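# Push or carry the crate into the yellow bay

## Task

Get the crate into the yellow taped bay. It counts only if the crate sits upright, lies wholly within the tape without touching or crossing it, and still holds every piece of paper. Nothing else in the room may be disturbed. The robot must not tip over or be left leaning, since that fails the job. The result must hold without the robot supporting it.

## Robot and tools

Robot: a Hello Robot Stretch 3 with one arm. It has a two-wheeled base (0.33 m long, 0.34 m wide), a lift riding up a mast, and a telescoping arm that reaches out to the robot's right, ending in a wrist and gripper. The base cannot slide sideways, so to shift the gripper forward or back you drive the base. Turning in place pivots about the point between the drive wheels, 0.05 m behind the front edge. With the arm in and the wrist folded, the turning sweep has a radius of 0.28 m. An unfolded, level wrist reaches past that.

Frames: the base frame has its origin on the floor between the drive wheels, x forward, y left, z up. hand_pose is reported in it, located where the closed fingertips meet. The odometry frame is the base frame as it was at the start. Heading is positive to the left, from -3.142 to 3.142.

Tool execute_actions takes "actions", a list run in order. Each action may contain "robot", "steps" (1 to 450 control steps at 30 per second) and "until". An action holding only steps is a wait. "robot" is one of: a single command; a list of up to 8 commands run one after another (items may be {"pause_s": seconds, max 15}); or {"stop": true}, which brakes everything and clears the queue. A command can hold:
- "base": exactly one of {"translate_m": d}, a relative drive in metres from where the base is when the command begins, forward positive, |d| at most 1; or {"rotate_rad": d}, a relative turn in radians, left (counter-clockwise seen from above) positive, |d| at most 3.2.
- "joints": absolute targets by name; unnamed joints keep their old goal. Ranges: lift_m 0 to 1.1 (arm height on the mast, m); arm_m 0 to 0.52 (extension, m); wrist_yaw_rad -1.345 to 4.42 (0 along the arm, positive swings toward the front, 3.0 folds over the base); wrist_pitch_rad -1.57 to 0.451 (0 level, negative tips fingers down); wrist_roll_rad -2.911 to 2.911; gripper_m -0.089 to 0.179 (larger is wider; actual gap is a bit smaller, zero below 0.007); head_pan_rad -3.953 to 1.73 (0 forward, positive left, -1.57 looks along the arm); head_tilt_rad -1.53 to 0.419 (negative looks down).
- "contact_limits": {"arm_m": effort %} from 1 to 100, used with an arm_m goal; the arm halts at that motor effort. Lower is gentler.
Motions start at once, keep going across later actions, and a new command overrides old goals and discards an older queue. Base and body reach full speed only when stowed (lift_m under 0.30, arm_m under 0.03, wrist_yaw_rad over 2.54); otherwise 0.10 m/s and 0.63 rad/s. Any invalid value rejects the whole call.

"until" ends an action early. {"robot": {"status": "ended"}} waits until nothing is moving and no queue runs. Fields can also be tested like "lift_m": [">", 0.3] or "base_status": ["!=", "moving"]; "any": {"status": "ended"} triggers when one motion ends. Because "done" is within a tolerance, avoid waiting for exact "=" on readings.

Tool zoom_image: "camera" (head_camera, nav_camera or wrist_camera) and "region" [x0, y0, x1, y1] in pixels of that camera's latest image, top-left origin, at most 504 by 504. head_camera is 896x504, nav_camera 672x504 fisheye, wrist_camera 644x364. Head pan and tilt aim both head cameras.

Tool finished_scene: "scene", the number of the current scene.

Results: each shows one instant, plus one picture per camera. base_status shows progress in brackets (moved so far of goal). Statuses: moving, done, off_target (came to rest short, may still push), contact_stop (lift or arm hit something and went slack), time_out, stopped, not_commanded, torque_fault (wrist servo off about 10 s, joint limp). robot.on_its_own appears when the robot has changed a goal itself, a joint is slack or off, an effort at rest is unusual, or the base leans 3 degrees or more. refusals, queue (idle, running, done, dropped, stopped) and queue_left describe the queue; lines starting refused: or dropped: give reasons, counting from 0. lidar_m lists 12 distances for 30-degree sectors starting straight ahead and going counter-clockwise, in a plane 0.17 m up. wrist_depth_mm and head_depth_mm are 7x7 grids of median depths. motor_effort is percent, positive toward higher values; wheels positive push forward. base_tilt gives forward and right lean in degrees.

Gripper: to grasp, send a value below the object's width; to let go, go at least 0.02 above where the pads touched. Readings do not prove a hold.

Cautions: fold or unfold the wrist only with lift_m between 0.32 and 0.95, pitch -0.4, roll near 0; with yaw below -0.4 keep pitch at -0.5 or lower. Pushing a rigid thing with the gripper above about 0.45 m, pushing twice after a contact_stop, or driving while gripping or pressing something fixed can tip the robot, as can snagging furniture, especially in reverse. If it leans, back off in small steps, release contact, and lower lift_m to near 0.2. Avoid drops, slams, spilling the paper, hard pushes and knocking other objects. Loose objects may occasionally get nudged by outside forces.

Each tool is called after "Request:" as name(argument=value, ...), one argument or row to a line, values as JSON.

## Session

Request:
execute_actions(
  actions=[
    {"robot":{"joints":{"head_tilt_rad":-0.8}},"steps":40},
  ],
)

Scene clock: 1.33 s.
robot.base_odometry: x=+0.000 y=+0.000 heading=+0.000 (m, m, rad; robot's odometry frame)
robot.turned_by_wheels: +0.000 (rad since the last result)
robot.turned_by_imu: +0.000 (rad since the last result)
robot.base_tilt: forward=+0.0 right=+1.1 (deg)
robot.lidar_m: 1.74 1.37 1.28 1.90 1.72 1.51 2.10 2.21 1.73 1.79 2.44 2.46
robot.head_depth_mm: 2489 2541 2052 1706 1476 1291 1146 / 2229 2460 2060 1711 1475 1289 1150 / 2036 2312 2053 1706 1475 1282 1146 / 1869 2135 2042 1710 1475 1293 1155 / 1732 1951 2046 1717 1474 1300 1153 / 1610 1786 1958 1716 1481 1285 1152 / 1467 1400 1748 1679 1482 1307 1162
robot.base_status: not_commanded
robot.joint_positions: lift_m=+0.337 arm_m=-0.001 wrist_yaw_rad=+2.986 wrist_pitch_rad=-0.532 wrist_roll_rad=+0.017 gripper_m=+0.037 head_pan_rad=-0.012 head_tilt_rad=-0.790
robot.joint_goals: lift_m=+0.337 arm_m=-0.001 wrist_yaw_rad=+2.986 wrist_pitch_rad=-0.532 wrist_roll_rad=+0.017 gripper_m=+0.037 head_pan_rad=-0.012 head_tilt_rad=-0.800
robot.joint_status: lift_m=not_commanded arm_m=not_commanded wrist_yaw_rad=not_commanded wrist_pitch_rad=not_commanded wrist_roll_rad=not_commanded gripper_m=not_commanded head_pan_rad=not_commanded head_tilt_rad=done
robot.measured_speeds: translate_m=+0.000 rotate_rad=+0.000 lift_m=+0.000 arm_m=+0.000 wrist_yaw_rad=+0.000 wrist_pitch_rad=+0.000 wrist_roll_rad=+0.000 head_pan_rad=+0.000 head_tilt_rad=+0.000
robot: refusals=0 queue=done queue_left=0
robot.motor_effort: left_wheel=+0(0) right_wheel=+0(0) lift_m=+19(19) arm_m=+1(1) wrist_yaw_rad=+0(1) wrist_pitch_rad=+6(6) wrist_roll_rad=+1(1) gripper_m=+1(0) head_pan_rad=-1(0) head_tilt_rad=-4(29) (%)
robot.hand_pose: x=+0.0112 y=+0.0621 z=+0.3248 quat_wxyz=(+0.240, +0.700, +0.130, +0.660) (m; robot's base frame)
robot.wrist_depth_mm: - - - - - - - / 952 - 998 - - - - / 770 - 804 824 852 859 875 / 657 645 677 695 698 713 722 / 566 573 - 592 604 602 622 / 505 523 - - 530 527 536 / - - - 457 462 474 473
pictures: head_camera (sideways: a quarter turn clockwise sets it upright), nav_camera (sideways: a quarter turn counterclockwise sets it upright), wrist_camera
Images, in order (width x height): head_camera 896x504, nav_camera 672x504, wrist_camera 644x364.

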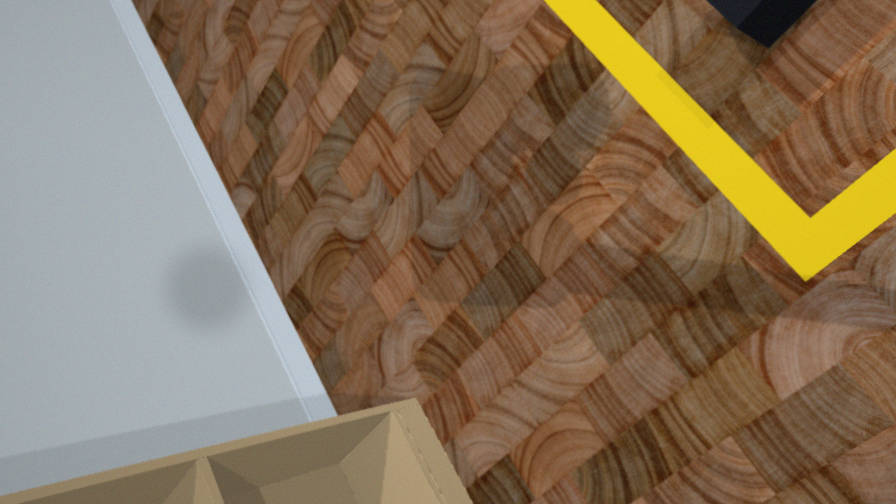

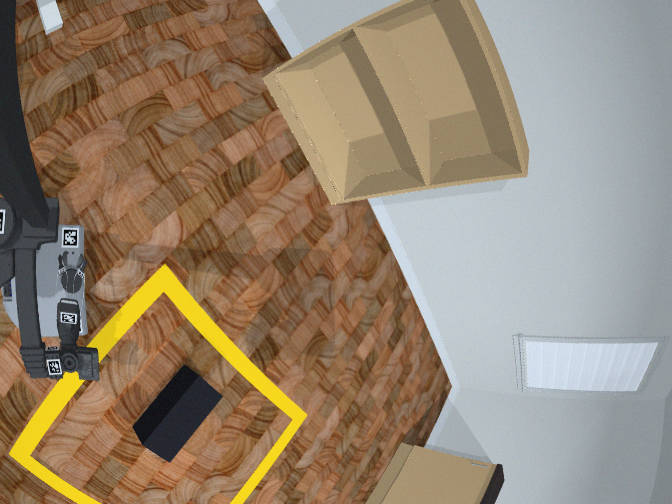

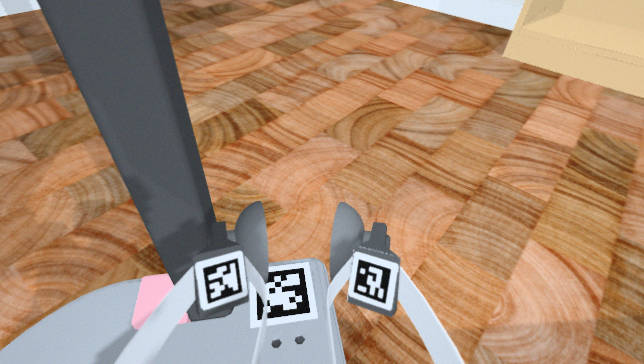

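Crate not visible; look behind.

Request:
execute_actions(
  actions=[
    {"robot":{"joints":{"head_tilt_rad":-0.9,"head_pan_rad":-2.6}},"steps":75},
  ],
)

Scene clock: 5.93 s.
robot.base_odometry: x=+0.000 y=+0.000 heading=+0.000 (m, m, rad; robot's odometry frame)
robot.turned_by_wheels: +0.000 (rad since the last result)
robot.turned_by_imu: -0.001 (rad since the last result)
robot.base_tilt: forward=-0.1 right=+1.1 (deg)
robot.lidar_m: 1.73 1.37 1.27 1.90 1.72 1.51 2.11 2.20 1.73 1.79 2.44 2.45
robot.head_depth_mm: 2175 2146 1835 1580 1395 1246 - / 2163 2170 1839 1594 1392 1246 - / 2119 2178 1837 1586 1392 1251 - / 2121 2171 1838 1585 1403 1247 - / 2095 2181 1839 1583 1397 1251 - / 2049 2186 1848 1591 1399 1250 1140 / 2029 2188 1838 1583 1396 1247 1128
robot.base_status: not_commanded
robot.joint_positions: lift_m=+0.337 arm_m=-0.001 wrist_yaw_rad=+2.986 wrist_pitch_rad=-0.532 wrist_roll_rad=+0.017 gripper_m=+0.037 head_pan_rad=-2.593 head_tilt_rad=-0.889
robot.joint_goals: lift_m=+0.337 arm_m=-0.001 wrist_yaw_rad=+2.986 wrist_pitch_rad=-0.532 wrist_roll_rad=+0.017 gripper_m=+0.037 head_pan_rad=-2.600 head_tilt_rad=-0.900
robot.joint_status: lift_m=not_commanded arm_m=not_commanded wrist_yaw_rad=not_commanded wrist_pitch_rad=not_commanded wrist_roll_rad=not_commanded gripper_m=not_commanded head_pan_rad=done head_tilt_rad=done
robot.measured_speeds: translate_m=+0.000 rotate_rad=+0.000 lift_m=+0.000 arm_m=+0.000 wrist_yaw_rad=+0.000 wrist_pitch_rad=+0.000 wrist_roll_rad=+0.000 head_pan_rad=+0.000 head_tilt_rad=+0.000
robot: refusals=0 queue=done queue_left=0
robot.motor_effort: left_wheel=+0(0) right_wheel=+0(1) lift_m=+19(19) arm_m=+1(0) wrist_yaw_rad=+0(0) wrist_pitch_rad=+6(6) wrist_roll_rad=+1(1) gripper_m=+1(1) head_pan_rad=-4(39) head_tilt_rad=-4(12) (%)
robot.hand_pose: x=+0.0112 y=+0.0621 z=+0.3248 quat_wxyz=(+0.240, +0.700, +0.130, +0.660) (m; robot's base frame)
robot.wrist_depth_mm: - - - - - - - / 941 - - - - - - / 787 - 798 819 842 859 888 / 661 649 675 701 693 704 722 / 563 576 - 592 598 602 617 / 498 522 - - 528 529 535 / - - - 460 462 470 475
pictures: head_camera (sideways: a quarter turn clockwise sets it upright), nav_camera (sideways: a quarter turn counterclockwise sets it upright), wrist_camera
Images, in order (width x height): head_camera 896x504, nav_camera 672x504, wrist_camera 644x364.

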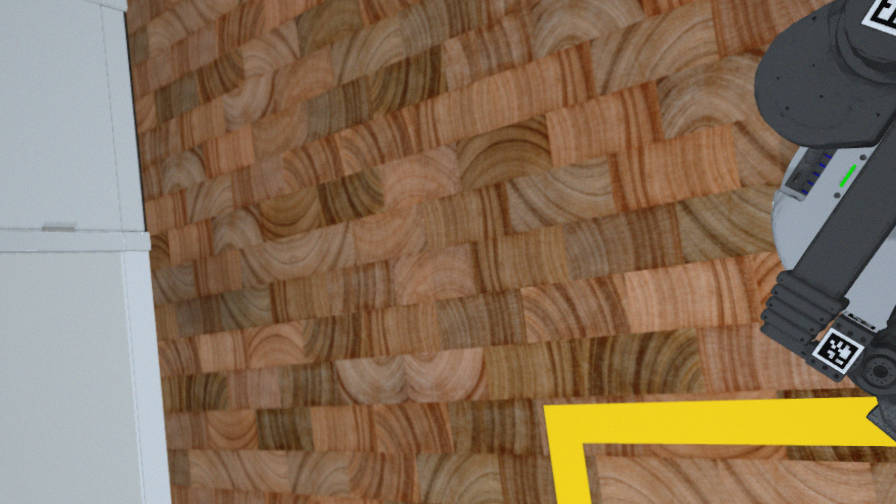

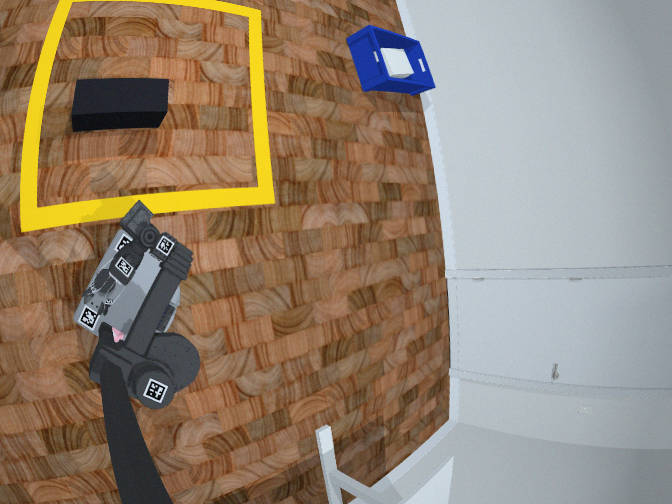

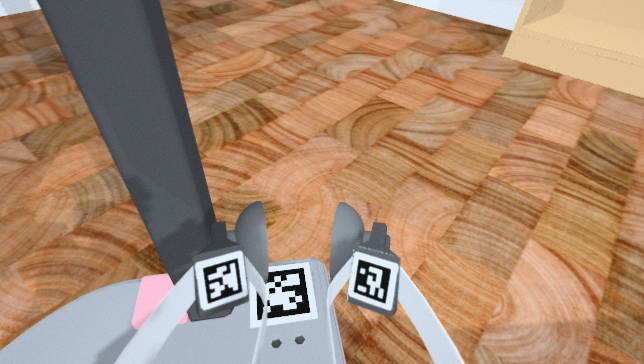

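Request:
execute_actions(
  actions=[
    {"robot":[{"base":{"rotate_rad":-2.6},"joints":{"lift_m":0.28,"head_pan_rad":-0.4,"head_tilt_rad":-0.9}},{"base":{"translate_m":0.75}},{"base":{"rotate_rad":1.5}},{"base":{"translate_m":0.8}}],"steps":450,"until":{"robot":{"status":"ended"}}},
  ],
)

Scene clock: 25.23 s.
robot.base_odometry: x=-0.280 y=-1.100 heading=-1.100 (m, m, rad; robot's odometry frame)
robot.turned_by_wheels: -1.100 (rad since the last result)
robot.turned_by_imu: -1.100 (rad since the last result)
robot.base_tilt: forward=-0.1 right=+1.1 (deg)
robot.lidar_m: 1.77 1.77 2.10 2.27 2.16 2.32 1.95 2.41 1.46 1.29 0.61 0.66
robot.head_depth_mm: 1471 1636 1616 1471 1372 1244 1123 / 1636 1853 1818 1481 1320 1254 1132 / 1849 2043 1830 1450 1371 1241 1132 / 2091 2171 1819 1571 1394 1247 1129 / 2397 2162 1836 1582 1387 1249 1133 / 2408 2147 1814 1591 1398 1243 1132 / 2267 2182 1830 1585 1408 1253 1128
robot.base_status: done (translate_m +0.8000 of +0.8000)
robot.joint_positions: lift_m=+0.280 arm_m=-0.001 wrist_yaw_rad=+2.986 wrist_pitch_rad=-0.532 wrist_roll_rad=+0.017 gripper_m=+0.037 head_pan_rad=-0.407 head_tilt_rad=-0.890
robot.joint_goals: lift_m=+0.280 arm_m=-0.001 wrist_yaw_rad=+2.986 wrist_pitch_rad=-0.532 wrist_roll_rad=+0.017 gripper_m=+0.037 head_pan_rad=-0.400 head_tilt_rad=-0.900
robot.joint_status: lift_m=done arm_m=not_commanded wrist_yaw_rad=not_commanded wrist_pitch_rad=not_commanded wrist_roll_rad=not_commanded gripper_m=not_commanded head_pan_rad=done head_tilt_rad=done
robot.measured_speeds: translate_m=+0.000 rotate_rad=+0.000 lift_m=+0.000 arm_m=+0.000 wrist_yaw_rad=+0.000 wrist_pitch_rad=+0.000 wrist_roll_rad=+0.000 head_pan_rad=+0.000 head_tilt_rad=+0.000
robot: refusals=0 queue=done queue_left=0
robot.motor_effort: left_wheel=-2(8) right_wheel=+2(9) lift_m=+16(21) arm_m=+0(1) wrist_yaw_rad=+0(0) wrist_pitch_rad=+6(6) wrist_roll_rad=+1(1) gripper_m=+0(0) head_pan_rad=+3(40) head_tilt_rad=-4(4) (%)
robot.hand_pose: x=+0.0112 y=+0.0620 z=+0.2682 quat_wxyz=(+0.240, +0.700, +0.130, +0.660) (m; robot's base frame)
robot.wrist_depth_mm: - - - - - - - / 827 - 877 909 916 932 968 / 673 - 717 716 727 756 758 / 579 571 599 606 609 621 629 / 497 514 - 544 520 525 536 / - - - - 460 461 470 / - - - - 407 412 421
pictures: head_camera (sideways: a quarter turn clockwise sets it upright), nav_camera (sideways: a quarter turn counterclockwise sets it upright), wrist_camera
Images, in order (width x height): head_camera 896x504, nav_camera 672x504, wrist_camera 644x364.

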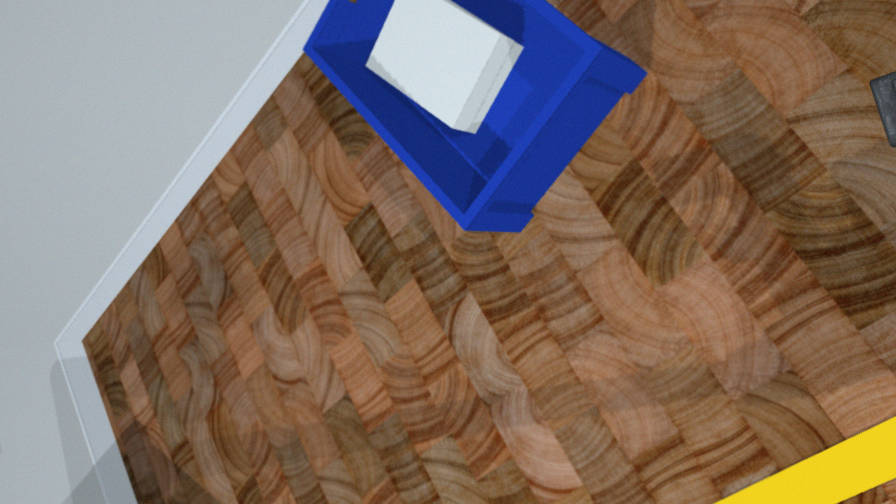

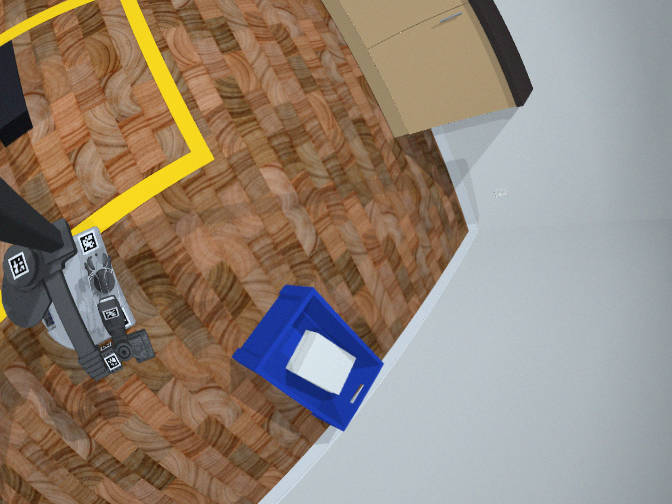

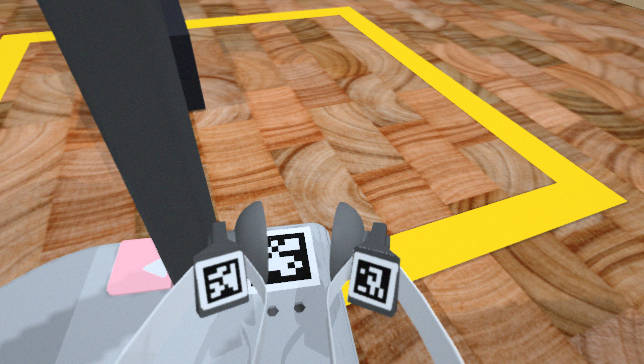

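Request:
execute_actions(
  actions=[
    {"robot":[{"base":{"rotate_rad":1.66}},{"base":{"translate_m":-0.66}},{"base":{"rotate_rad":0.29},"joints":{"lift_m":0.6,"wrist_pitch_rad":-0.4,"head_pan_rad":-1.4,"head_tilt_rad":-1.1}},{"joints":{"wrist_yaw_rad":0.05,"gripper_m":0.12}},{"joints":{"wrist_pitch_rad":-1.45,"arm_m":0.33,"lift_m":0.45}}],"steps":450,"until":{"robot":{"status":"ended"}}},
    {"steps":300,"until":{"robot":{"status":"ended"}}},
  ],
)

Scene clock: 51.33 s.
robot.base_odometry: x=-0.839 y=-1.450 heading=+0.850 (m, m, rad; robot's odometry frame)
robot.turned_by_wheels: +1.950 (rad since the last result)
robot.turned_by_imu: +1.943 (rad since the last result)
robot.base_tilt: forward=-0.2 right=+1.0 (deg)
robot.lidar_m: 2.81 2.67 1.98 1.62 0.81 0.65 0.65 0.53 0.37 0.33 2.03 3.16
robot.head_depth_mm: 1874 1685 1540 1269 1250 1197 1117 / 1887 1685 1568 1369 1259 - - / 1887 1681 1552 1357 1259 1219 - / 1881 1688 1529 1401 1271 1221 - / 1878 1696 1530 1398 1288 1189 1116 / 1867 1687 1525 1403 1287 1197 1117 / 1879 1700 1536 1399 1284 1195 1116
robot.base_status: done (rotate_rad +0.2899 of +0.2900)
robot.joint_positions: lift_m=+0.450 arm_m=+0.330 wrist_yaw_rad=+0.050 wrist_pitch_rad=-1.447 wrist_roll_rad=+0.017 gripper_m=+0.120 head_pan_rad=-1.393 head_tilt_rad=-1.087
robot.joint_goals: lift_m=+0.450 arm_m=+0.330 wrist_yaw_rad=+0.050 wrist_pitch_rad=-1.450 wrist_roll_rad=+0.017 gripper_m=+0.120 head_pan_rad=-1.400 head_tilt_rad=-1.100
robot.joint_status: lift_m=done arm_m=done wrist_yaw_rad=done wrist_pitch_rad=done wrist_roll_rad=not_commanded gripper_m=done head_pan_rad=done head_tilt_rad=done
robot.measured_speeds: translate_m=+0.000 rotate_rad=+0.000 lift_m=+0.000 arm_m=+0.000 wrist_yaw_rad=+0.000 wrist_pitch_rad=+0.000 wrist_roll_rad=+0.000 head_pan_rad=+0.000 head_tilt_rad=+0.000
robot: refusals=0 queue=done queue_left=0
robot.motor_effort: left_wheel=-2(10) right_wheel=+3(9) lift_m=+15(24) arm_m=+5(6) wrist_yaw_rad=+0(1) wrist_pitch_rad=-1(10) wrist_roll_rad=+1(1) gripper_m=-1(88) head_pan_rad=-3(40) head_tilt_rad=-5(17) (%)
robot.hand_pose: x=-0.0213 y=-0.4823 z=+0.3317 quat_wxyz=(+0.537, +0.477, -0.522, -0.459) (m; robot's base frame)
robot.wrist_depth_mm: 464 470 358 477 488 436 393 / 474 479 367 479 487 394 398 / 477 483 378 490 496 397 401 / 485 492 382 502 507 405 410 / 489 492 391 505 511 520 528 / 495 - 395 441 453 461 466 / 501 516 311 320 324 327 333
pictures: head_camera (sideways: a quarter turn clockwise sets it upright), nav_camera (sideways: a quarter turn counterclockwise sets it upright), wrist_camera
Images, in order (width x height): head_camera 896x504, nav_camera 672x504, wrist_camera 644x364.

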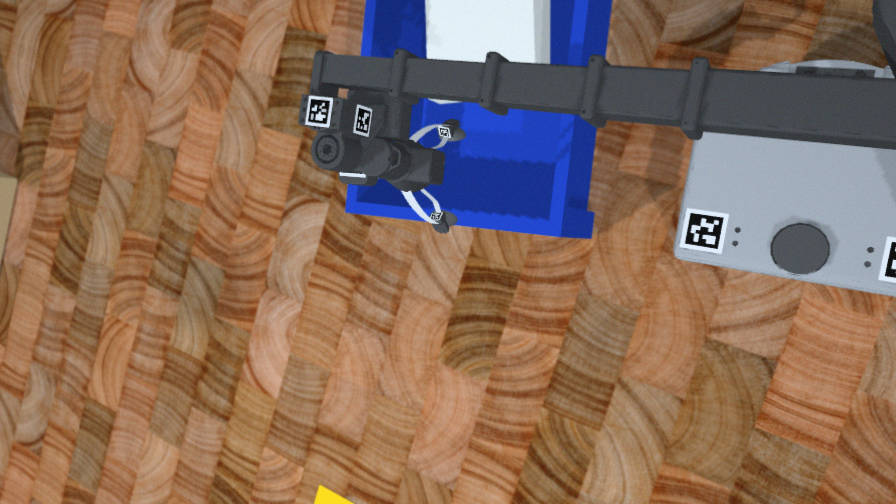

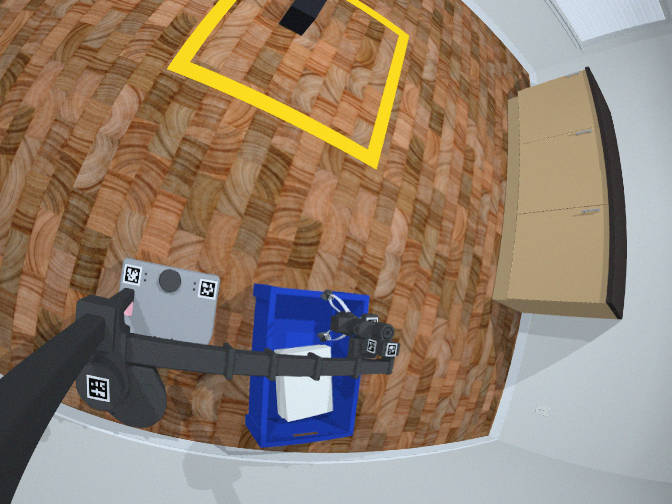

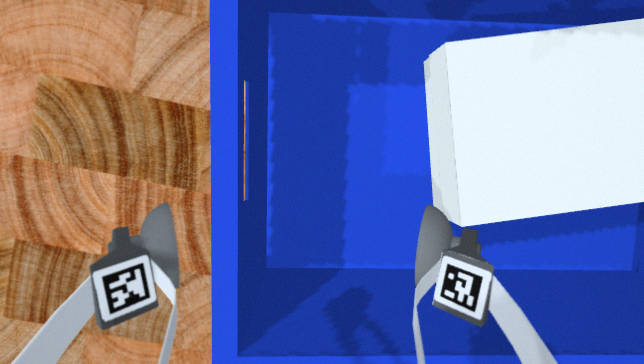

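Request:
execute_actions(
  actions=[
    {"robot":[{"base":{"translate_m":0.05}},{"joints":{"lift_m":0.31}},{"joints":{"gripper_m":-0.04}},{"pause_s":1},{"joints":{"arm_m":0.2}},{"base":{"translate_m":0.6}},{"joints":{"gripper_m":0.1}},{"joints":{"lift_m":0.5,"head_pan_rad":-1.0,"head_tilt_rad":-1.1}}],"steps":450,"until":{"robot":{"status":"ended"}}},
    {"steps":300,"until":{"robot":{"status":"ended"}}},
  ],
)

Scene clock: 76.57 s.
robot.base_odometry: x=-0.410 y=-0.962 heading=+0.850 (m, m, rad; robot's odometry frame)
robot.turned_by_wheels: +0.000 (rad since the last result)
robot.turned_by_imu: -0.006 (rad since the last result)
robot.base_tilt: forward=+0.1 right=+1.1 (deg)
robot.lidar_m: 2.18 2.18 2.18 1.76 1.59 1.30 1.29 0.31 0.21 0.20 2.13 2.51
robot.head_depth_mm: 1875 1679 1535 1418 1259 1209 1091 / 1872 1681 1529 1398 1273 1180 - / 1863 1677 1527 1400 1291 1215 - / 1879 1686 1526 1401 1287 1207 - / 1901 1669 1537 1409 1286 1190 1125 / 1873 1682 1537 1399 1286 1193 1110 / 1863 1681 1526 1338 1288 1195 1111
robot.base_status: done (translate_m +0.6000 of +0.6000)
robot.joint_positions: lift_m=+0.500 arm_m=+0.200 wrist_yaw_rad=+0.048 wrist_pitch_rad=-1.452 wrist_roll_rad=+0.023 gripper_m=+0.100 head_pan_rad=-1.007 head_tilt_rad=-1.087
robot.joint_goals: lift_m=+0.500 arm_m=+0.200 wrist_yaw_rad=+0.050 wrist_pitch_rad=-1.450 wrist_roll_rad=+0.023 gripper_m=+0.100 head_pan_rad=-1.000 head_tilt_rad=-1.100
robot.joint_status: lift_m=done arm_m=done wrist_yaw_rad=done wrist_pitch_rad=done wrist_roll_rad=not_commanded gripper_m=done head_pan_rad=done head_tilt_rad=done
robot.measured_speeds: translate_m=+0.000 rotate_rad=+0.000 lift_m=+0.000 arm_m=+0.000 wrist_yaw_rad=+0.000 wrist_pitch_rad=+0.000 wrist_roll_rad=+0.000 head_pan_rad=+0.000 head_tilt_rad=+0.000
robot: refusals=0 queue=done queue_left=0
robot.motor_effort: left_wheel=-3(11) right_wheel=+3(29) lift_m=+23(24) arm_m=-3(6) wrist_yaw_rad=+2(10) wrist_pitch_rad=+1(18) wrist_roll_rad=-1(10) gripper_m=+1(100) head_pan_rad=+2(28) head_tilt_rad=-5(5) (%)
robot.hand_pose: x=-0.0213 y=-0.3517 z=+0.3812 quat_wxyz=(+0.534, +0.477, -0.523, -0.462) (m; robot's base frame)
robot.wrist_depth_mm: 511 517 522 522 480 456 430 / 517 522 525 538 543 488 450 / 528 531 542 548 549 458 454 / 532 537 545 545 555 462 463 / 548 541 553 556 560 571 577 / 551 - 562 461 440 528 555 / 554 558 565 343 357 362 377
pictures: head_camera (sideways: a quarter turn clockwise sets it upright), nav_camera (sideways: a quarter turn counterclockwise sets it upright), wrist_camera
Images, in order (width x height): head_camera 896x504, nav_camera 672x504, wrist_camera 644x364.

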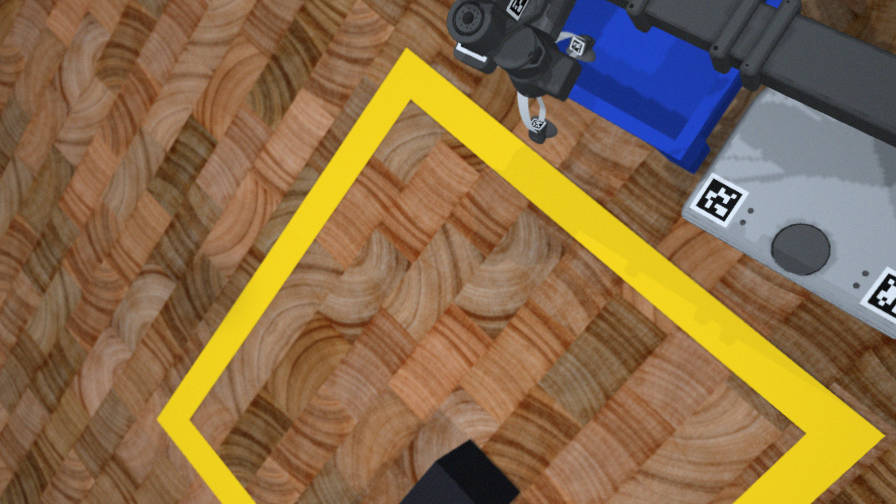

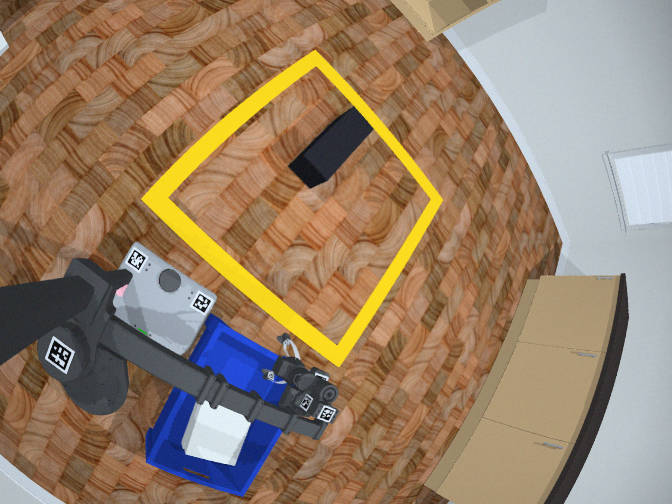

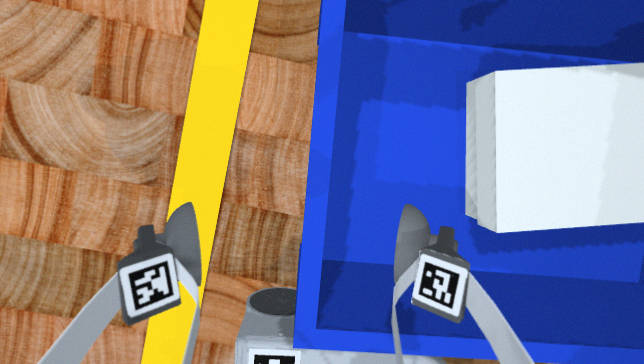

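Request:
execute_actions(
  actions=[
    {"robot":[{"base":{"rotate_rad":0.1},"joints":{"arm_m":0}},{"base":{"translate_m":-0.85}},{"base":{"rotate_rad":-1.57}},{"base":{"translate_m":0.3}},{"base":{"rotate_rad":1.5},"joints":{"head_pan_rad":0,"head_tilt_rad":-1.0}}],"steps":450,"until":{"robot":{"status":"ended"}}},
    {"steps":300,"until":{"robot":{"status":"ended"}}},
  ],
)

Scene clock: 107.53 s.
robot.base_odometry: x=-0.660 y=-1.828 heading=+0.880 (m, m, rad; robot's odometry frame)
robot.turned_by_wheels: +0.030 (rad since the last result)
robot.turned_by_imu: +0.020 (rad since the last result)
robot.base_tilt: forward=+0.0 right=+1.2 (deg)
robot.lidar_m: 0.19 0.19 2.39 1.31 0.66 0.54 0.54 0.59 0.93 1.56 0.28 0.20
robot.head_depth_mm: 2111 1858 1648 1459 1324 1206 1114 / 2136 1859 1630 1418 1241 1120 1123 / 2147 1847 1637 1397 1211 1146 1133 / 2137 1811 1629 1419 1232 1171 1132 / 2144 1763 1641 1396 1292 1188 1135 / 2107 1868 1637 1462 1324 1211 1114 / 2139 1855 1647 1474 1331 1221 1121
robot.base_status: done (rotate_rad +1.4999 of +1.5000)
robot.joint_positions: lift_m=+0.500 arm_m=+0.000 wrist_yaw_rad=+0.050 wrist_pitch_rad=-1.452 wrist_roll_rad=+0.021 gripper_m=+0.100 head_pan_rad=-0.007 head_tilt_rad=-1.001
robot.joint_goals: lift_m=+0.500 arm_m=+0.000 wrist_yaw_rad=+0.050 wrist_pitch_rad=-1.450 wrist_roll_rad=+0.021 gripper_m=+0.100 head_pan_rad=+0.000 head_tilt_rad=-1.000
robot.joint_status: lift_m=done arm_m=done wrist_yaw_rad=done wrist_pitch_rad=done wrist_roll_rad=not_commanded gripper_m=done head_pan_rad=done head_tilt_rad=done
robot.measured_speeds: translate_m=+0.000 rotate_rad=+0.000 lift_m=+0.000 arm_m=+0.000 wrist_yaw_rad=+0.000 wrist_pitch_rad=+0.000 wrist_roll_rad=+0.000 head_pan_rad=+0.000 head_tilt_rad=+0.000
robot: refusals=0 queue=done queue_left=0
robot.motor_effort: left_wheel=-2(9) right_wheel=+2(7) lift_m=+23(23) arm_m=-4(6) wrist_yaw_rad=+0(2) wrist_pitch_rad=+1(1) wrist_roll_rad=-1(1) gripper_m=-1(0) head_pan_rad=+2(40) head_tilt_rad=+0(7) (%)
robot.hand_pose: x=-0.0213 y=-0.1518 z=+0.3812 quat_wxyz=(+0.535, +0.478, -0.522, -0.461) (m; robot's base frame)
robot.wrist_depth_mm: 512 515 524 529 531 544 545 / 313 519 532 535 542 553 560 / 424 448 539 550 554 557 565 / 423 451 545 - 553 568 573 / 427 424 556 - - 580 578 / 440 - 565 - - 588 594 / 543 472 576 - - 597 569
pictures: head_camera (sideways: a quarter turn clockwise sets it upright), nav_camera (sideways: a quarter turn counterclockwise sets it upright), wrist_camera
Images, in order (width x height): head_camera 896x504, nav_camera 672x504, wrist_camera 644x364.

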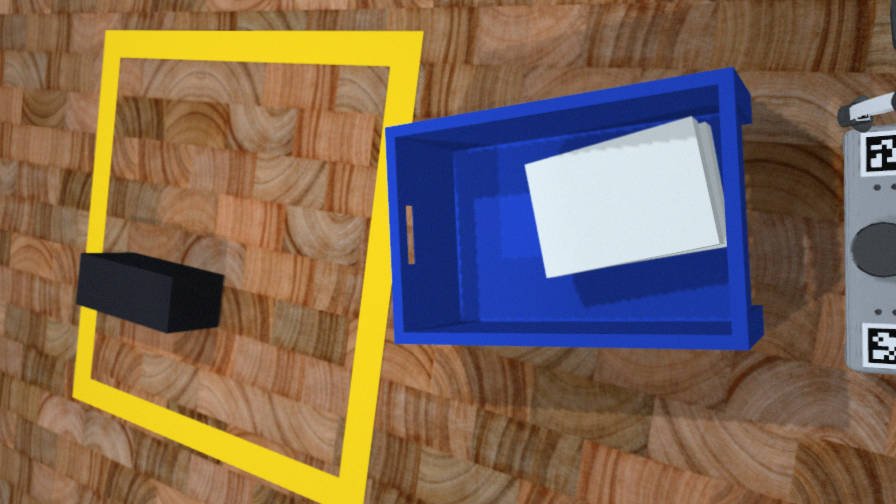

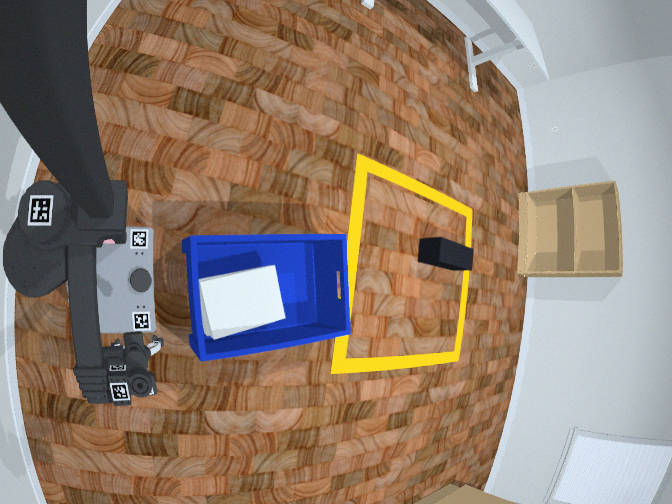

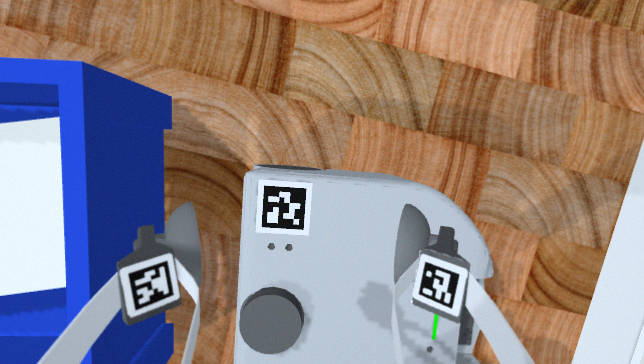

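Request:
execute_actions(
  actions=[
    {"robot":[{"base":{"rotate_rad":0.7}},{"base":{"translate_m":0.17}},{"base":{"rotate_rad":-1.2}},{"base":{"translate_m":0.35}}],"steps":450,"until":{"robot":{"status":"ended"}}},
  ],
)

Scene clock: 126.47 s.
robot.base_odometry: x=-0.337 y=-1.528 heading=+0.379 (m, m, rad; robot's odometry frame)
robot.turned_by_wheels: -0.500 (rad since the last result)
robot.turned_by_imu: -0.514 (rad since the last result)
robot.base_tilt: forward=-0.1 right=+1.3 (deg)
robot.lidar_m: - - 2.75 2.27 2.23 1.19 0.98 0.98 1.08 1.73 0.24 0.15
robot.head_depth_mm: 2163 1851 1639 1470 1327 1208 1116 / 2140 1865 1646 1460 1327 1134 1130 / 2160 1855 1633 1458 1199 1126 1126 / 2164 1873 1643 1381 1213 1125 1111 / 2148 1877 1631 1388 1324 1190 1008 / 2135 1862 1652 1469 1292 1184 1117 / 2158 1872 1642 1480 1323 1211 1115
robot.base_status: done (translate_m +0.3500 of +0.3500)
robot.joint_positions: lift_m=+0.500 arm_m=+0.000 wrist_yaw_rad=+0.050 wrist_pitch_rad=-1.451 wrist_roll_rad=+0.021 gripper_m=+0.100 head_pan_rad=-0.006 head_tilt_rad=-0.999
robot.joint_goals: lift_m=+0.500 arm_m=+0.000 wrist_yaw_rad=+0.050 wrist_pitch_rad=-1.450 wrist_roll_rad=+0.021 gripper_m=+0.100 head_pan_rad=+0.000 head_tilt_rad=-1.000
robot.joint_status: lift_m=done arm_m=done wrist_yaw_rad=done wrist_pitch_rad=done wrist_roll_rad=not_commanded gripper_m=done head_pan_rad=done head_tilt_rad=done
robot.measured_speeds: translate_m=+0.000 rotate_rad=+0.000 lift_m=+0.000 arm_m=+0.000 wrist_yaw_rad=+0.000 wrist_pitch_rad=+0.000 wrist_roll_rad=+0.000 head_pan_rad=+0.000 head_tilt_rad=+0.000
robot: refusals=0 queue=done queue_left=0
robot.motor_effort: left_wheel=+10(24) right_wheel=-1(53) lift_m=+22(22) arm_m=-4(3) wrist_yaw_rad=+0(0) wrist_pitch_rad=+1(1) wrist_roll_rad=-1(1) gripper_m=+1(0) head_pan_rad=+3(3) head_tilt_rad=-1(1) (%)
robot.hand_pose: x=-0.0213 y=-0.1519 z=+0.3812 quat_wxyz=(+0.535, +0.477, -0.522, -0.461) (m; robot's base frame)
robot.wrist_depth_mm: 511 516 529 525 538 539 547 / 516 520 534 540 547 562 561 / 353 399 535 546 552 558 569 / 430 404 551 - 561 573 578 / 436 402 556 - - 580 585 / 438 - 542 - - 596 599 / 446 558 482 - - 601 601
pictures: head_camera (sideways: a quarter turn clockwise sets it upright), nav_camera (sideways: a quarter turn counterclockwise sets it upright), wrist_camera
Images, in order (width x height): head_camera 896x504, nav_camera 672x504, wrist_camera 644x364.

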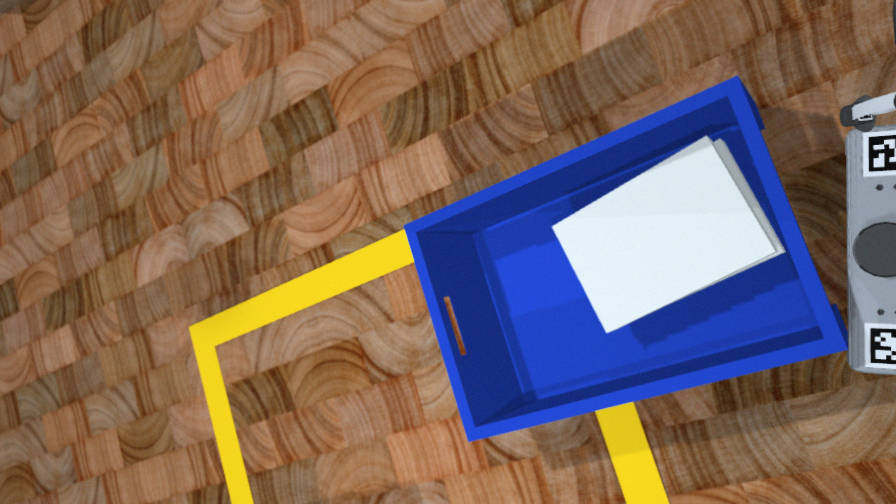

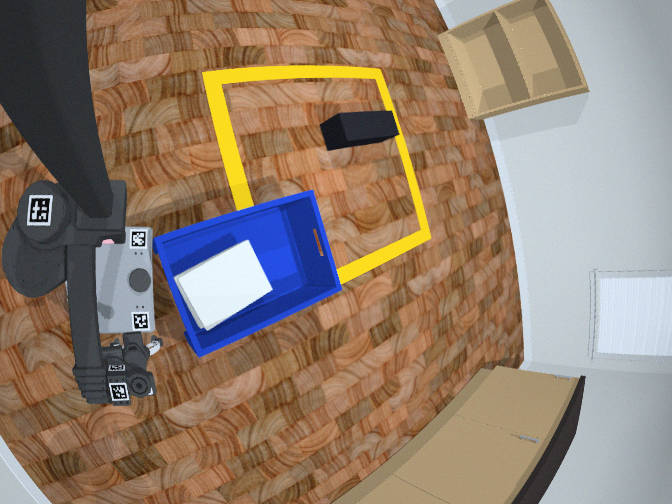

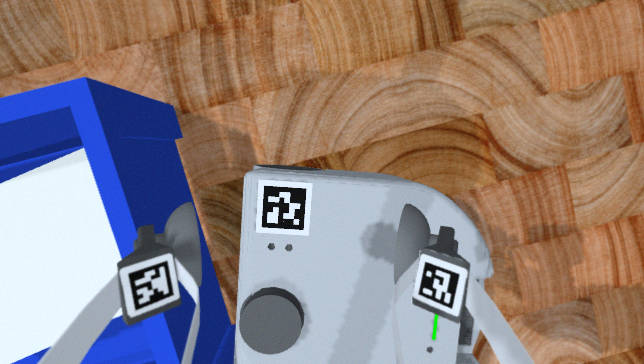

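Request:
execute_actions(
  actions=[
    {"robot":[{"base":{"translate_m":-0.35}},{"base":{"rotate_rad":-0.7}},{"base":{"translate_m":0.35}},{"base":{"rotate_rad":1.55}},{"base":{"translate_m":0.45}}],"steps":450,"until":{"robot":{"status":"ended"}}},
    {"steps":300,"until":{"robot":{"status":"ended"}}},
  ],
)

Scene clock: 152.77 s.
robot.base_odometry: x=-0.179 y=-1.344 heading=+1.228 (m, m, rad; robot's odometry frame)
robot.turned_by_wheels: +0.849 (rad since the last result)
robot.turned_by_imu: +0.828 (rad since the last result)
robot.base_tilt: forward=-0.2 right=+1.3 (deg)
robot.lidar_m: - 2.80 2.22 1.75 1.28 1.22 1.25 1.66 1.51 0.18 0.15 -
robot.head_depth_mm: 2106 1862 1632 1474 1301 1120 996 / 2160 1860 1612 1473 1322 1110 1056 / 2149 1864 1438 1401 1307 1156 1057 / 2137 1865 1638 1454 1326 1178 1117 / 2153 1866 1645 1470 1331 1208 1128 / 2147 1868 1637 1471 1337 1214 1111 / 2144 1869 1654 1468 1329 1216 1114
robot.base_status: off_target (translate_m +0.4499 of +0.4500)
robot.joint_positions: lift_m=+0.500 arm_m=+0.000 wrist_yaw_rad=+0.050 wrist_pitch_rad=-1.451 wrist_roll_rad=+0.021 gripper_m=+0.100 head_pan_rad=-0.006 head_tilt_rad=-0.999
robot.joint_goals: lift_m=+0.500 arm_m=+0.000 wrist_yaw_rad=+0.050 wrist_pitch_rad=-1.450 wrist_roll_rad=+0.021 gripper_m=+0.100 head_pan_rad=+0.000 head_tilt_rad=-1.000
robot.joint_status: lift_m=done arm_m=done wrist_yaw_rad=done wrist_pitch_rad=done wrist_roll_rad=not_commanded gripper_m=done head_pan_rad=done head_tilt_rad=done
robot.measured_speeds: translate_m=+0.000 rotate_rad=+0.000 lift_m=+0.000 arm_m=+0.000 wrist_yaw_rad=+0.000 wrist_pitch_rad=+0.000 wrist_roll_rad=+0.000 head_pan_rad=+0.000 head_tilt_rad=+0.000
robot: refusals=0 queue=done queue_left=0
robot.on_its_own: right_wheel is at rest, and its effort (+29) is outside its rest range (-18 to +18)
robot.motor_effort: left_wheel=-1(10) right_wheel=+29(57) lift_m=+21(22) arm_m=-2(3) wrist_yaw_rad=+0(0) wrist_pitch_rad=+1(1) wrist_roll_rad=-1(1) gripper_m=+1(0) head_pan_rad=+2(2) head_tilt_rad=-1(1) (%)
robot.hand_pose: x=-0.0213 y=-0.1519 z=+0.3813 quat_wxyz=(+0.535, +0.477, -0.522, -0.461) (m; robot's base frame)
robot.wrist_depth_mm: 411 455 339 531 540 544 550 / 421 420 425 537 551 553 567 / 422 425 429 547 557 563 576 / 429 432 434 - 557 567 570 / 540 543 330 - - 580 583 / 427 - 568 - - 590 592 / 351 378 576 - - 592 606
pictures: head_camera (sideways: a quarter turn clockwise sets it upright), nav_camera (sideways: a quarter turn counterclockwise sets it upright), wrist_camera
Images, in order (width x height): head_camera 896x504, nav_camera 672x504, wrist_camera 644x364.

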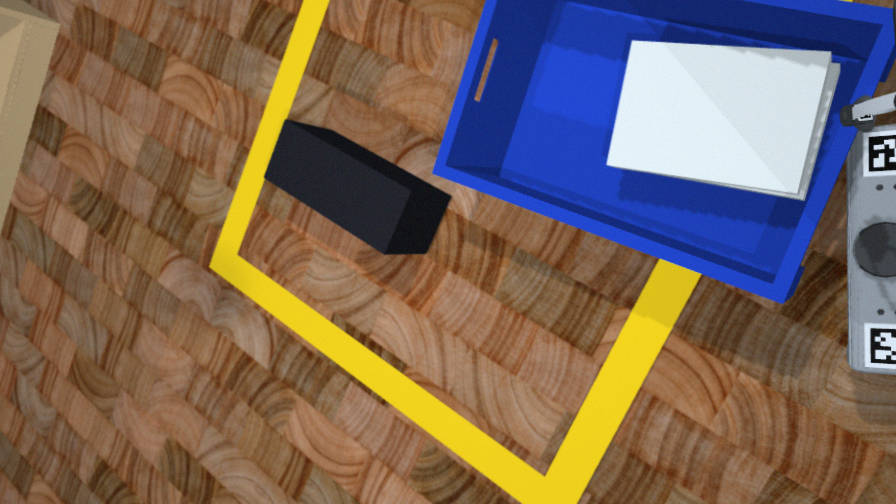

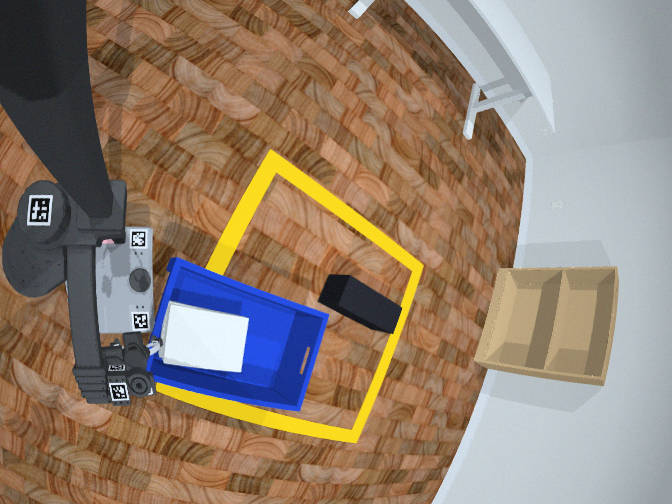

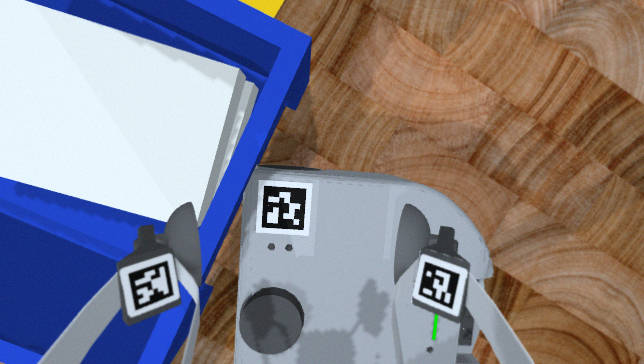

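Request:
execute_actions(
  actions=[
    {"robot":[{"base":{"translate_m":-0.15}},{"base":{"rotate_rad":-0.75}},{"base":{"translate_m":0.1}},{"base":{"rotate_rad":0.35}},{"base":{"translate_m":0.27}},{"base":{"translate_m":-0.2},"joints":{"head_pan_rad":-0.1}}],"steps":450,"until":{"robot":{"status":"ended"}}},
    {"steps":200,"until":{"robot":{"status":"ended"}}},
  ],
)

Scene clock: 172.37 s.
robot.base_odometry: x=-0.093 y=-1.388 heading=+0.829 (m, m, rad; robot's odometry frame)
robot.turned_by_wheels: -0.399 (rad since the last result)
robot.turned_by_imu: -0.405 (rad since the last result)
robot.base_tilt: forward=-0.2 right=+1.2 (deg)
robot.lidar_m: 0.27 0.28 2.65 2.30 1.63 1.27 1.25 1.33 1.95 1.42 1.51 0.28
robot.head_depth_mm: 2136 1851 1638 1465 1327 1210 1113 / 2133 1852 1642 1458 1326 1213 1132 / 2144 1854 1635 1422 1217 1167 1136 / 2161 1859 1643 1439 1218 1167 1127 / 2154 1859 1628 1431 1273 1180 1129 / 2099 1871 1618 1373 1291 1168 1117 / 2128 1861 1465 1356 1325 1210 1119
robot.base_status: done (translate_m -0.2000 of -0.2000)
robot.joint_positions: lift_m=+0.500 arm_m=+0.000 wrist_yaw_rad=+0.050 wrist_pitch_rad=-1.450 wrist_roll_rad=+0.021 gripper_m=+0.100 head_pan_rad=-0.093 head_tilt_rad=-0.998
robot.joint_goals: lift_m=+0.500 arm_m=+0.000 wrist_yaw_rad=+0.050 wrist_pitch_rad=-1.450 wrist_roll_rad=+0.021 gripper_m=+0.100 head_pan_rad=-0.100 head_tilt_rad=-1.000
robot.joint_status: lift_m=done arm_m=done wrist_yaw_rad=done wrist_pitch_rad=done wrist_roll_rad=not_commanded gripper_m=done head_pan_rad=done head_tilt_rad=done
robot.measured_speeds: translate_m=+0.000 rotate_rad=+0.000 lift_m=+0.000 arm_m=+0.000 wrist_yaw_rad=+0.000 wrist_pitch_rad=+0.000 wrist_roll_rad=+0.000 head_pan_rad=+0.000 head_tilt_rad=+0.000
robot: refusals=0 queue=done queue_left=0
robot.motor_effort: left_wheel=+0(30) right_wheel=+0(28) lift_m=+20(21) arm_m=-2(3) wrist_yaw_rad=+0(0) wrist_pitch_rad=+0(1) wrist_roll_rad=-1(1) gripper_m=+1(0) head_pan_rad=-3(13) head_tilt_rad=-1(1) (%)
robot.hand_pose: x=-0.0213 y=-0.1520 z=+0.3814 quat_wxyz=(+0.535, +0.477, -0.523, -0.461) (m; robot's base frame)
robot.wrist_depth_mm: 510 521 521 532 540 541 550 / 520 522 532 539 546 553 564 / 520 536 541 535 554 559 568 / 388 533 537 - 557 568 586 / 408 544 558 - - 588 584 / 403 - 562 - - 585 600 / 392 572 572 - - 599 604
pictures: head_camera (sideways: a quarter turn clockwise sets it upright), nav_camera (sideways: a quarter turn counterclockwise sets it upright), wrist_camera
Images, in order (width x height): head_camera 896x504, nav_camera 672x504, wrist_camera 644x364.

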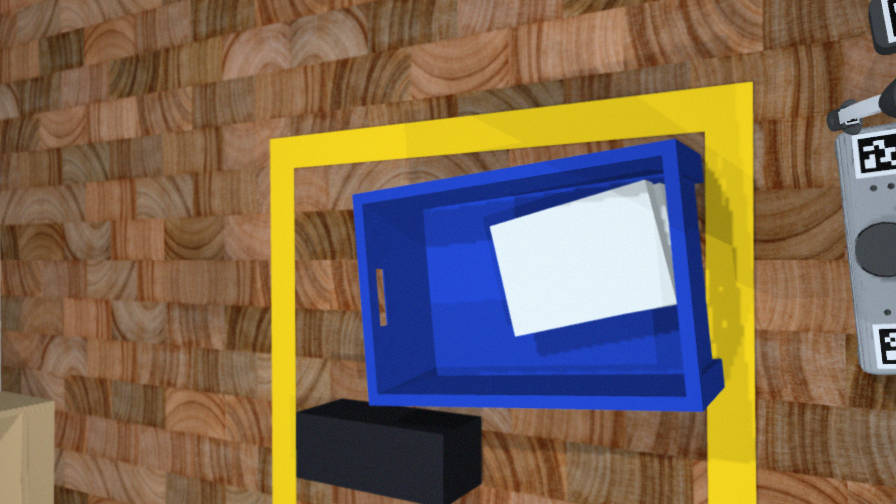

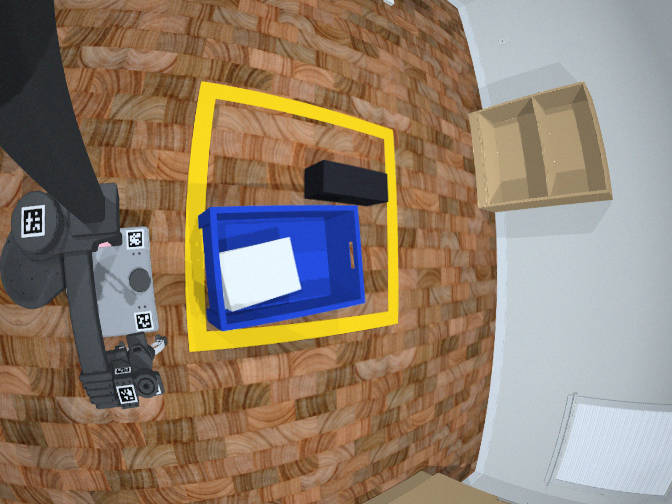

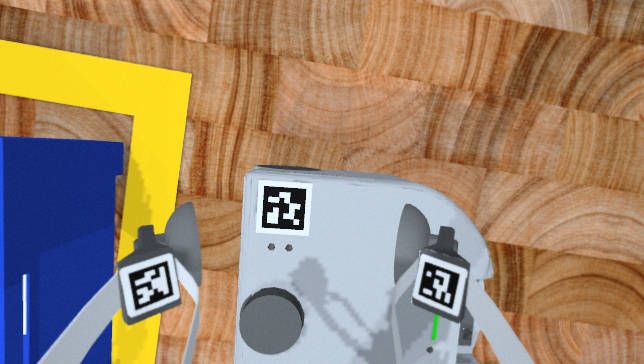

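Need ~6 cm more.

Request:
execute_actions(
  actions=[
    {"robot":[{"base":{"translate_m":0.27}},{"base":{"translate_m":-0.2}}],"steps":450,"until":{"robot":{"status":"ended"}}},
  ],
)

Scene clock: 181.50 s.
robot.base_odometry: x=-0.046 y=-1.336 heading=+0.829 (m, m, rad; robot's odometry frame)
robot.turned_by_wheels: +0.000 (rad since the last result)
robot.turned_by_imu: -0.003 (rad since the last result)
robot.base_tilt: forward=+0.1 right=+1.1 (deg)
robot.lidar_m: 0.27 0.28 2.61 2.29 1.73 1.34 1.32 1.41 1.45 1.43 1.52 0.28
robot.head_depth_mm: 2138 1863 1639 1475 1325 1211 1113 / 2155 1849 1630 1475 1326 1215 1126 / 2139 1856 1635 1425 1224 1163 1134 / 2153 1870 1646 1437 1211 1161 1128 / 2147 1851 1641 1425 1269 1181 1124 / 2115 1860 1643 1347 1300 1167 1116 / 2088 1870 1653 1301 1332 1209 1115
robot.base_status: done (translate_m -0.2000 of -0.2000)
robot.joint_positions: lift_m=+0.500 arm_m=+0.000 wrist_yaw_rad=+0.050 wrist_pitch_rad=-1.450 wrist_roll_rad=+0.021 gripper_m=+0.100 head_pan_rad=-0.093 head_tilt_rad=-0.998
robot.joint_goals: lift_m=+0.500 arm_m=+0.000 wrist_yaw_rad=+0.050 wrist_pitch_rad=-1.450 wrist_roll_rad=+0.021 gripper_m=+0.100 head_pan_rad=-0.100 head_tilt_rad=-1.000
robot.joint_status: lift_m=done arm_m=done wrist_yaw_rad=done wrist_pitch_rad=done wrist_roll_rad=not_commanded gripper_m=done head_pan_rad=done head_tilt_rad=done
robot.measured_speeds: translate_m=+0.000 rotate_rad=+0.000 lift_m=+0.000 arm_m=+0.000 wrist_yaw_rad=+0.000 wrist_pitch_rad=+0.000 wrist_roll_rad=+0.000 head_pan_rad=+0.000 head_tilt_rad=+0.000
robot: refusals=0 queue=done queue_left=0
robot.motor_effort: left_wheel=+0(32) right_wheel=+0(36) lift_m=+19(20) arm_m=-3(3) wrist_yaw_rad=+1(0) wrist_pitch_rad=+0(1) wrist_roll_rad=-1(1) gripper_m=+0(0) head_pan_rad=-3(3) head_tilt_rad=-1(1) (%)
robot.hand_pose: x=-0.0213 y=-0.1520 z=+0.3814 quat_wxyz=(+0.535, +0.477, -0.523, -0.461) (m; robot's base frame)
robot.wrist_depth_mm: 513 521 525 527 541 549 551 / 523 525 524 531 543 558 563 / 526 533 537 541 546 568 570 / 389 543 542 - 564 566 575 / 409 542 549 - - 579 589 / 405 - 563 - - 588 593 / 388 571 572 - - 595 609
pictures: head_camera (sideways: a quarter turn clockwise sets it upright), nav_camera (sideways: a quarter turn counterclockwise sets it upright), wrist_camera
Images, in order (width x height): head_camera 896x504, nav_camera 672x504, wrist_camera 644x364.

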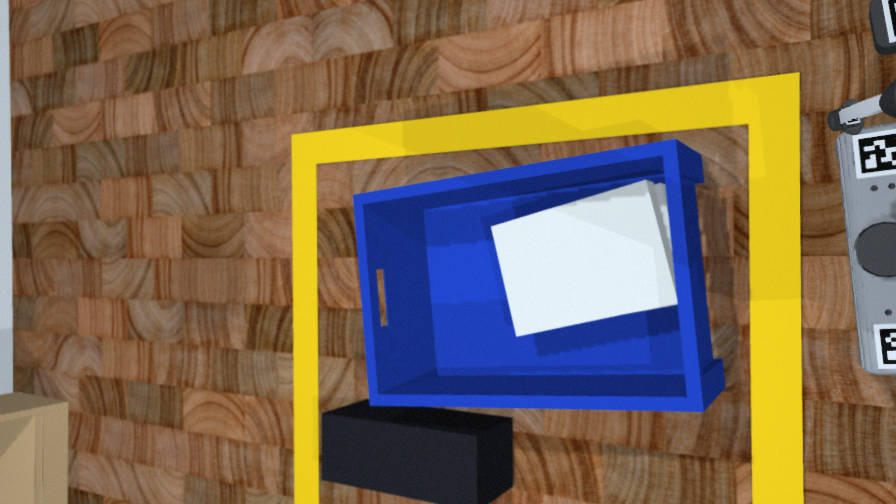

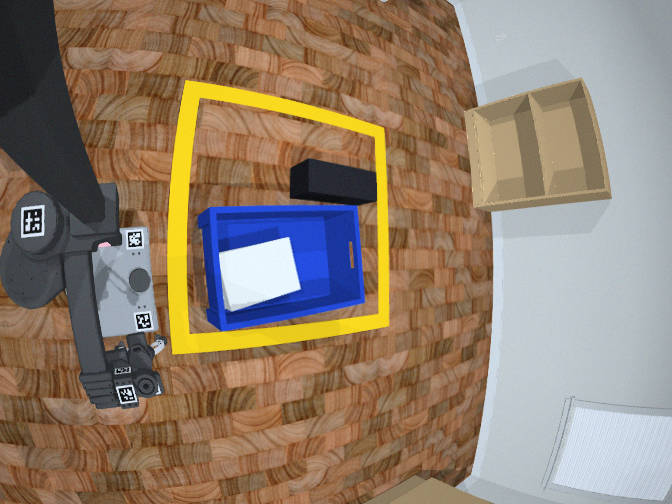

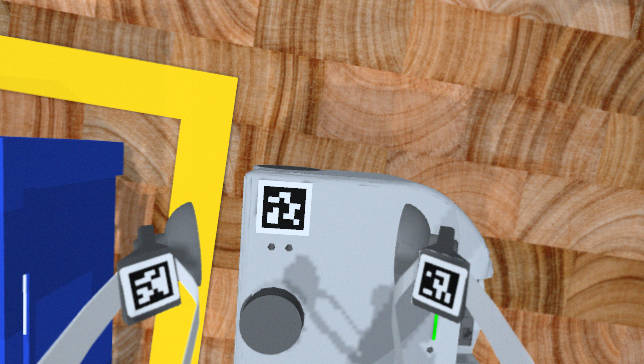

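Request:
finished_scene(
  scene=2,
)

The scene is finished: the task was done.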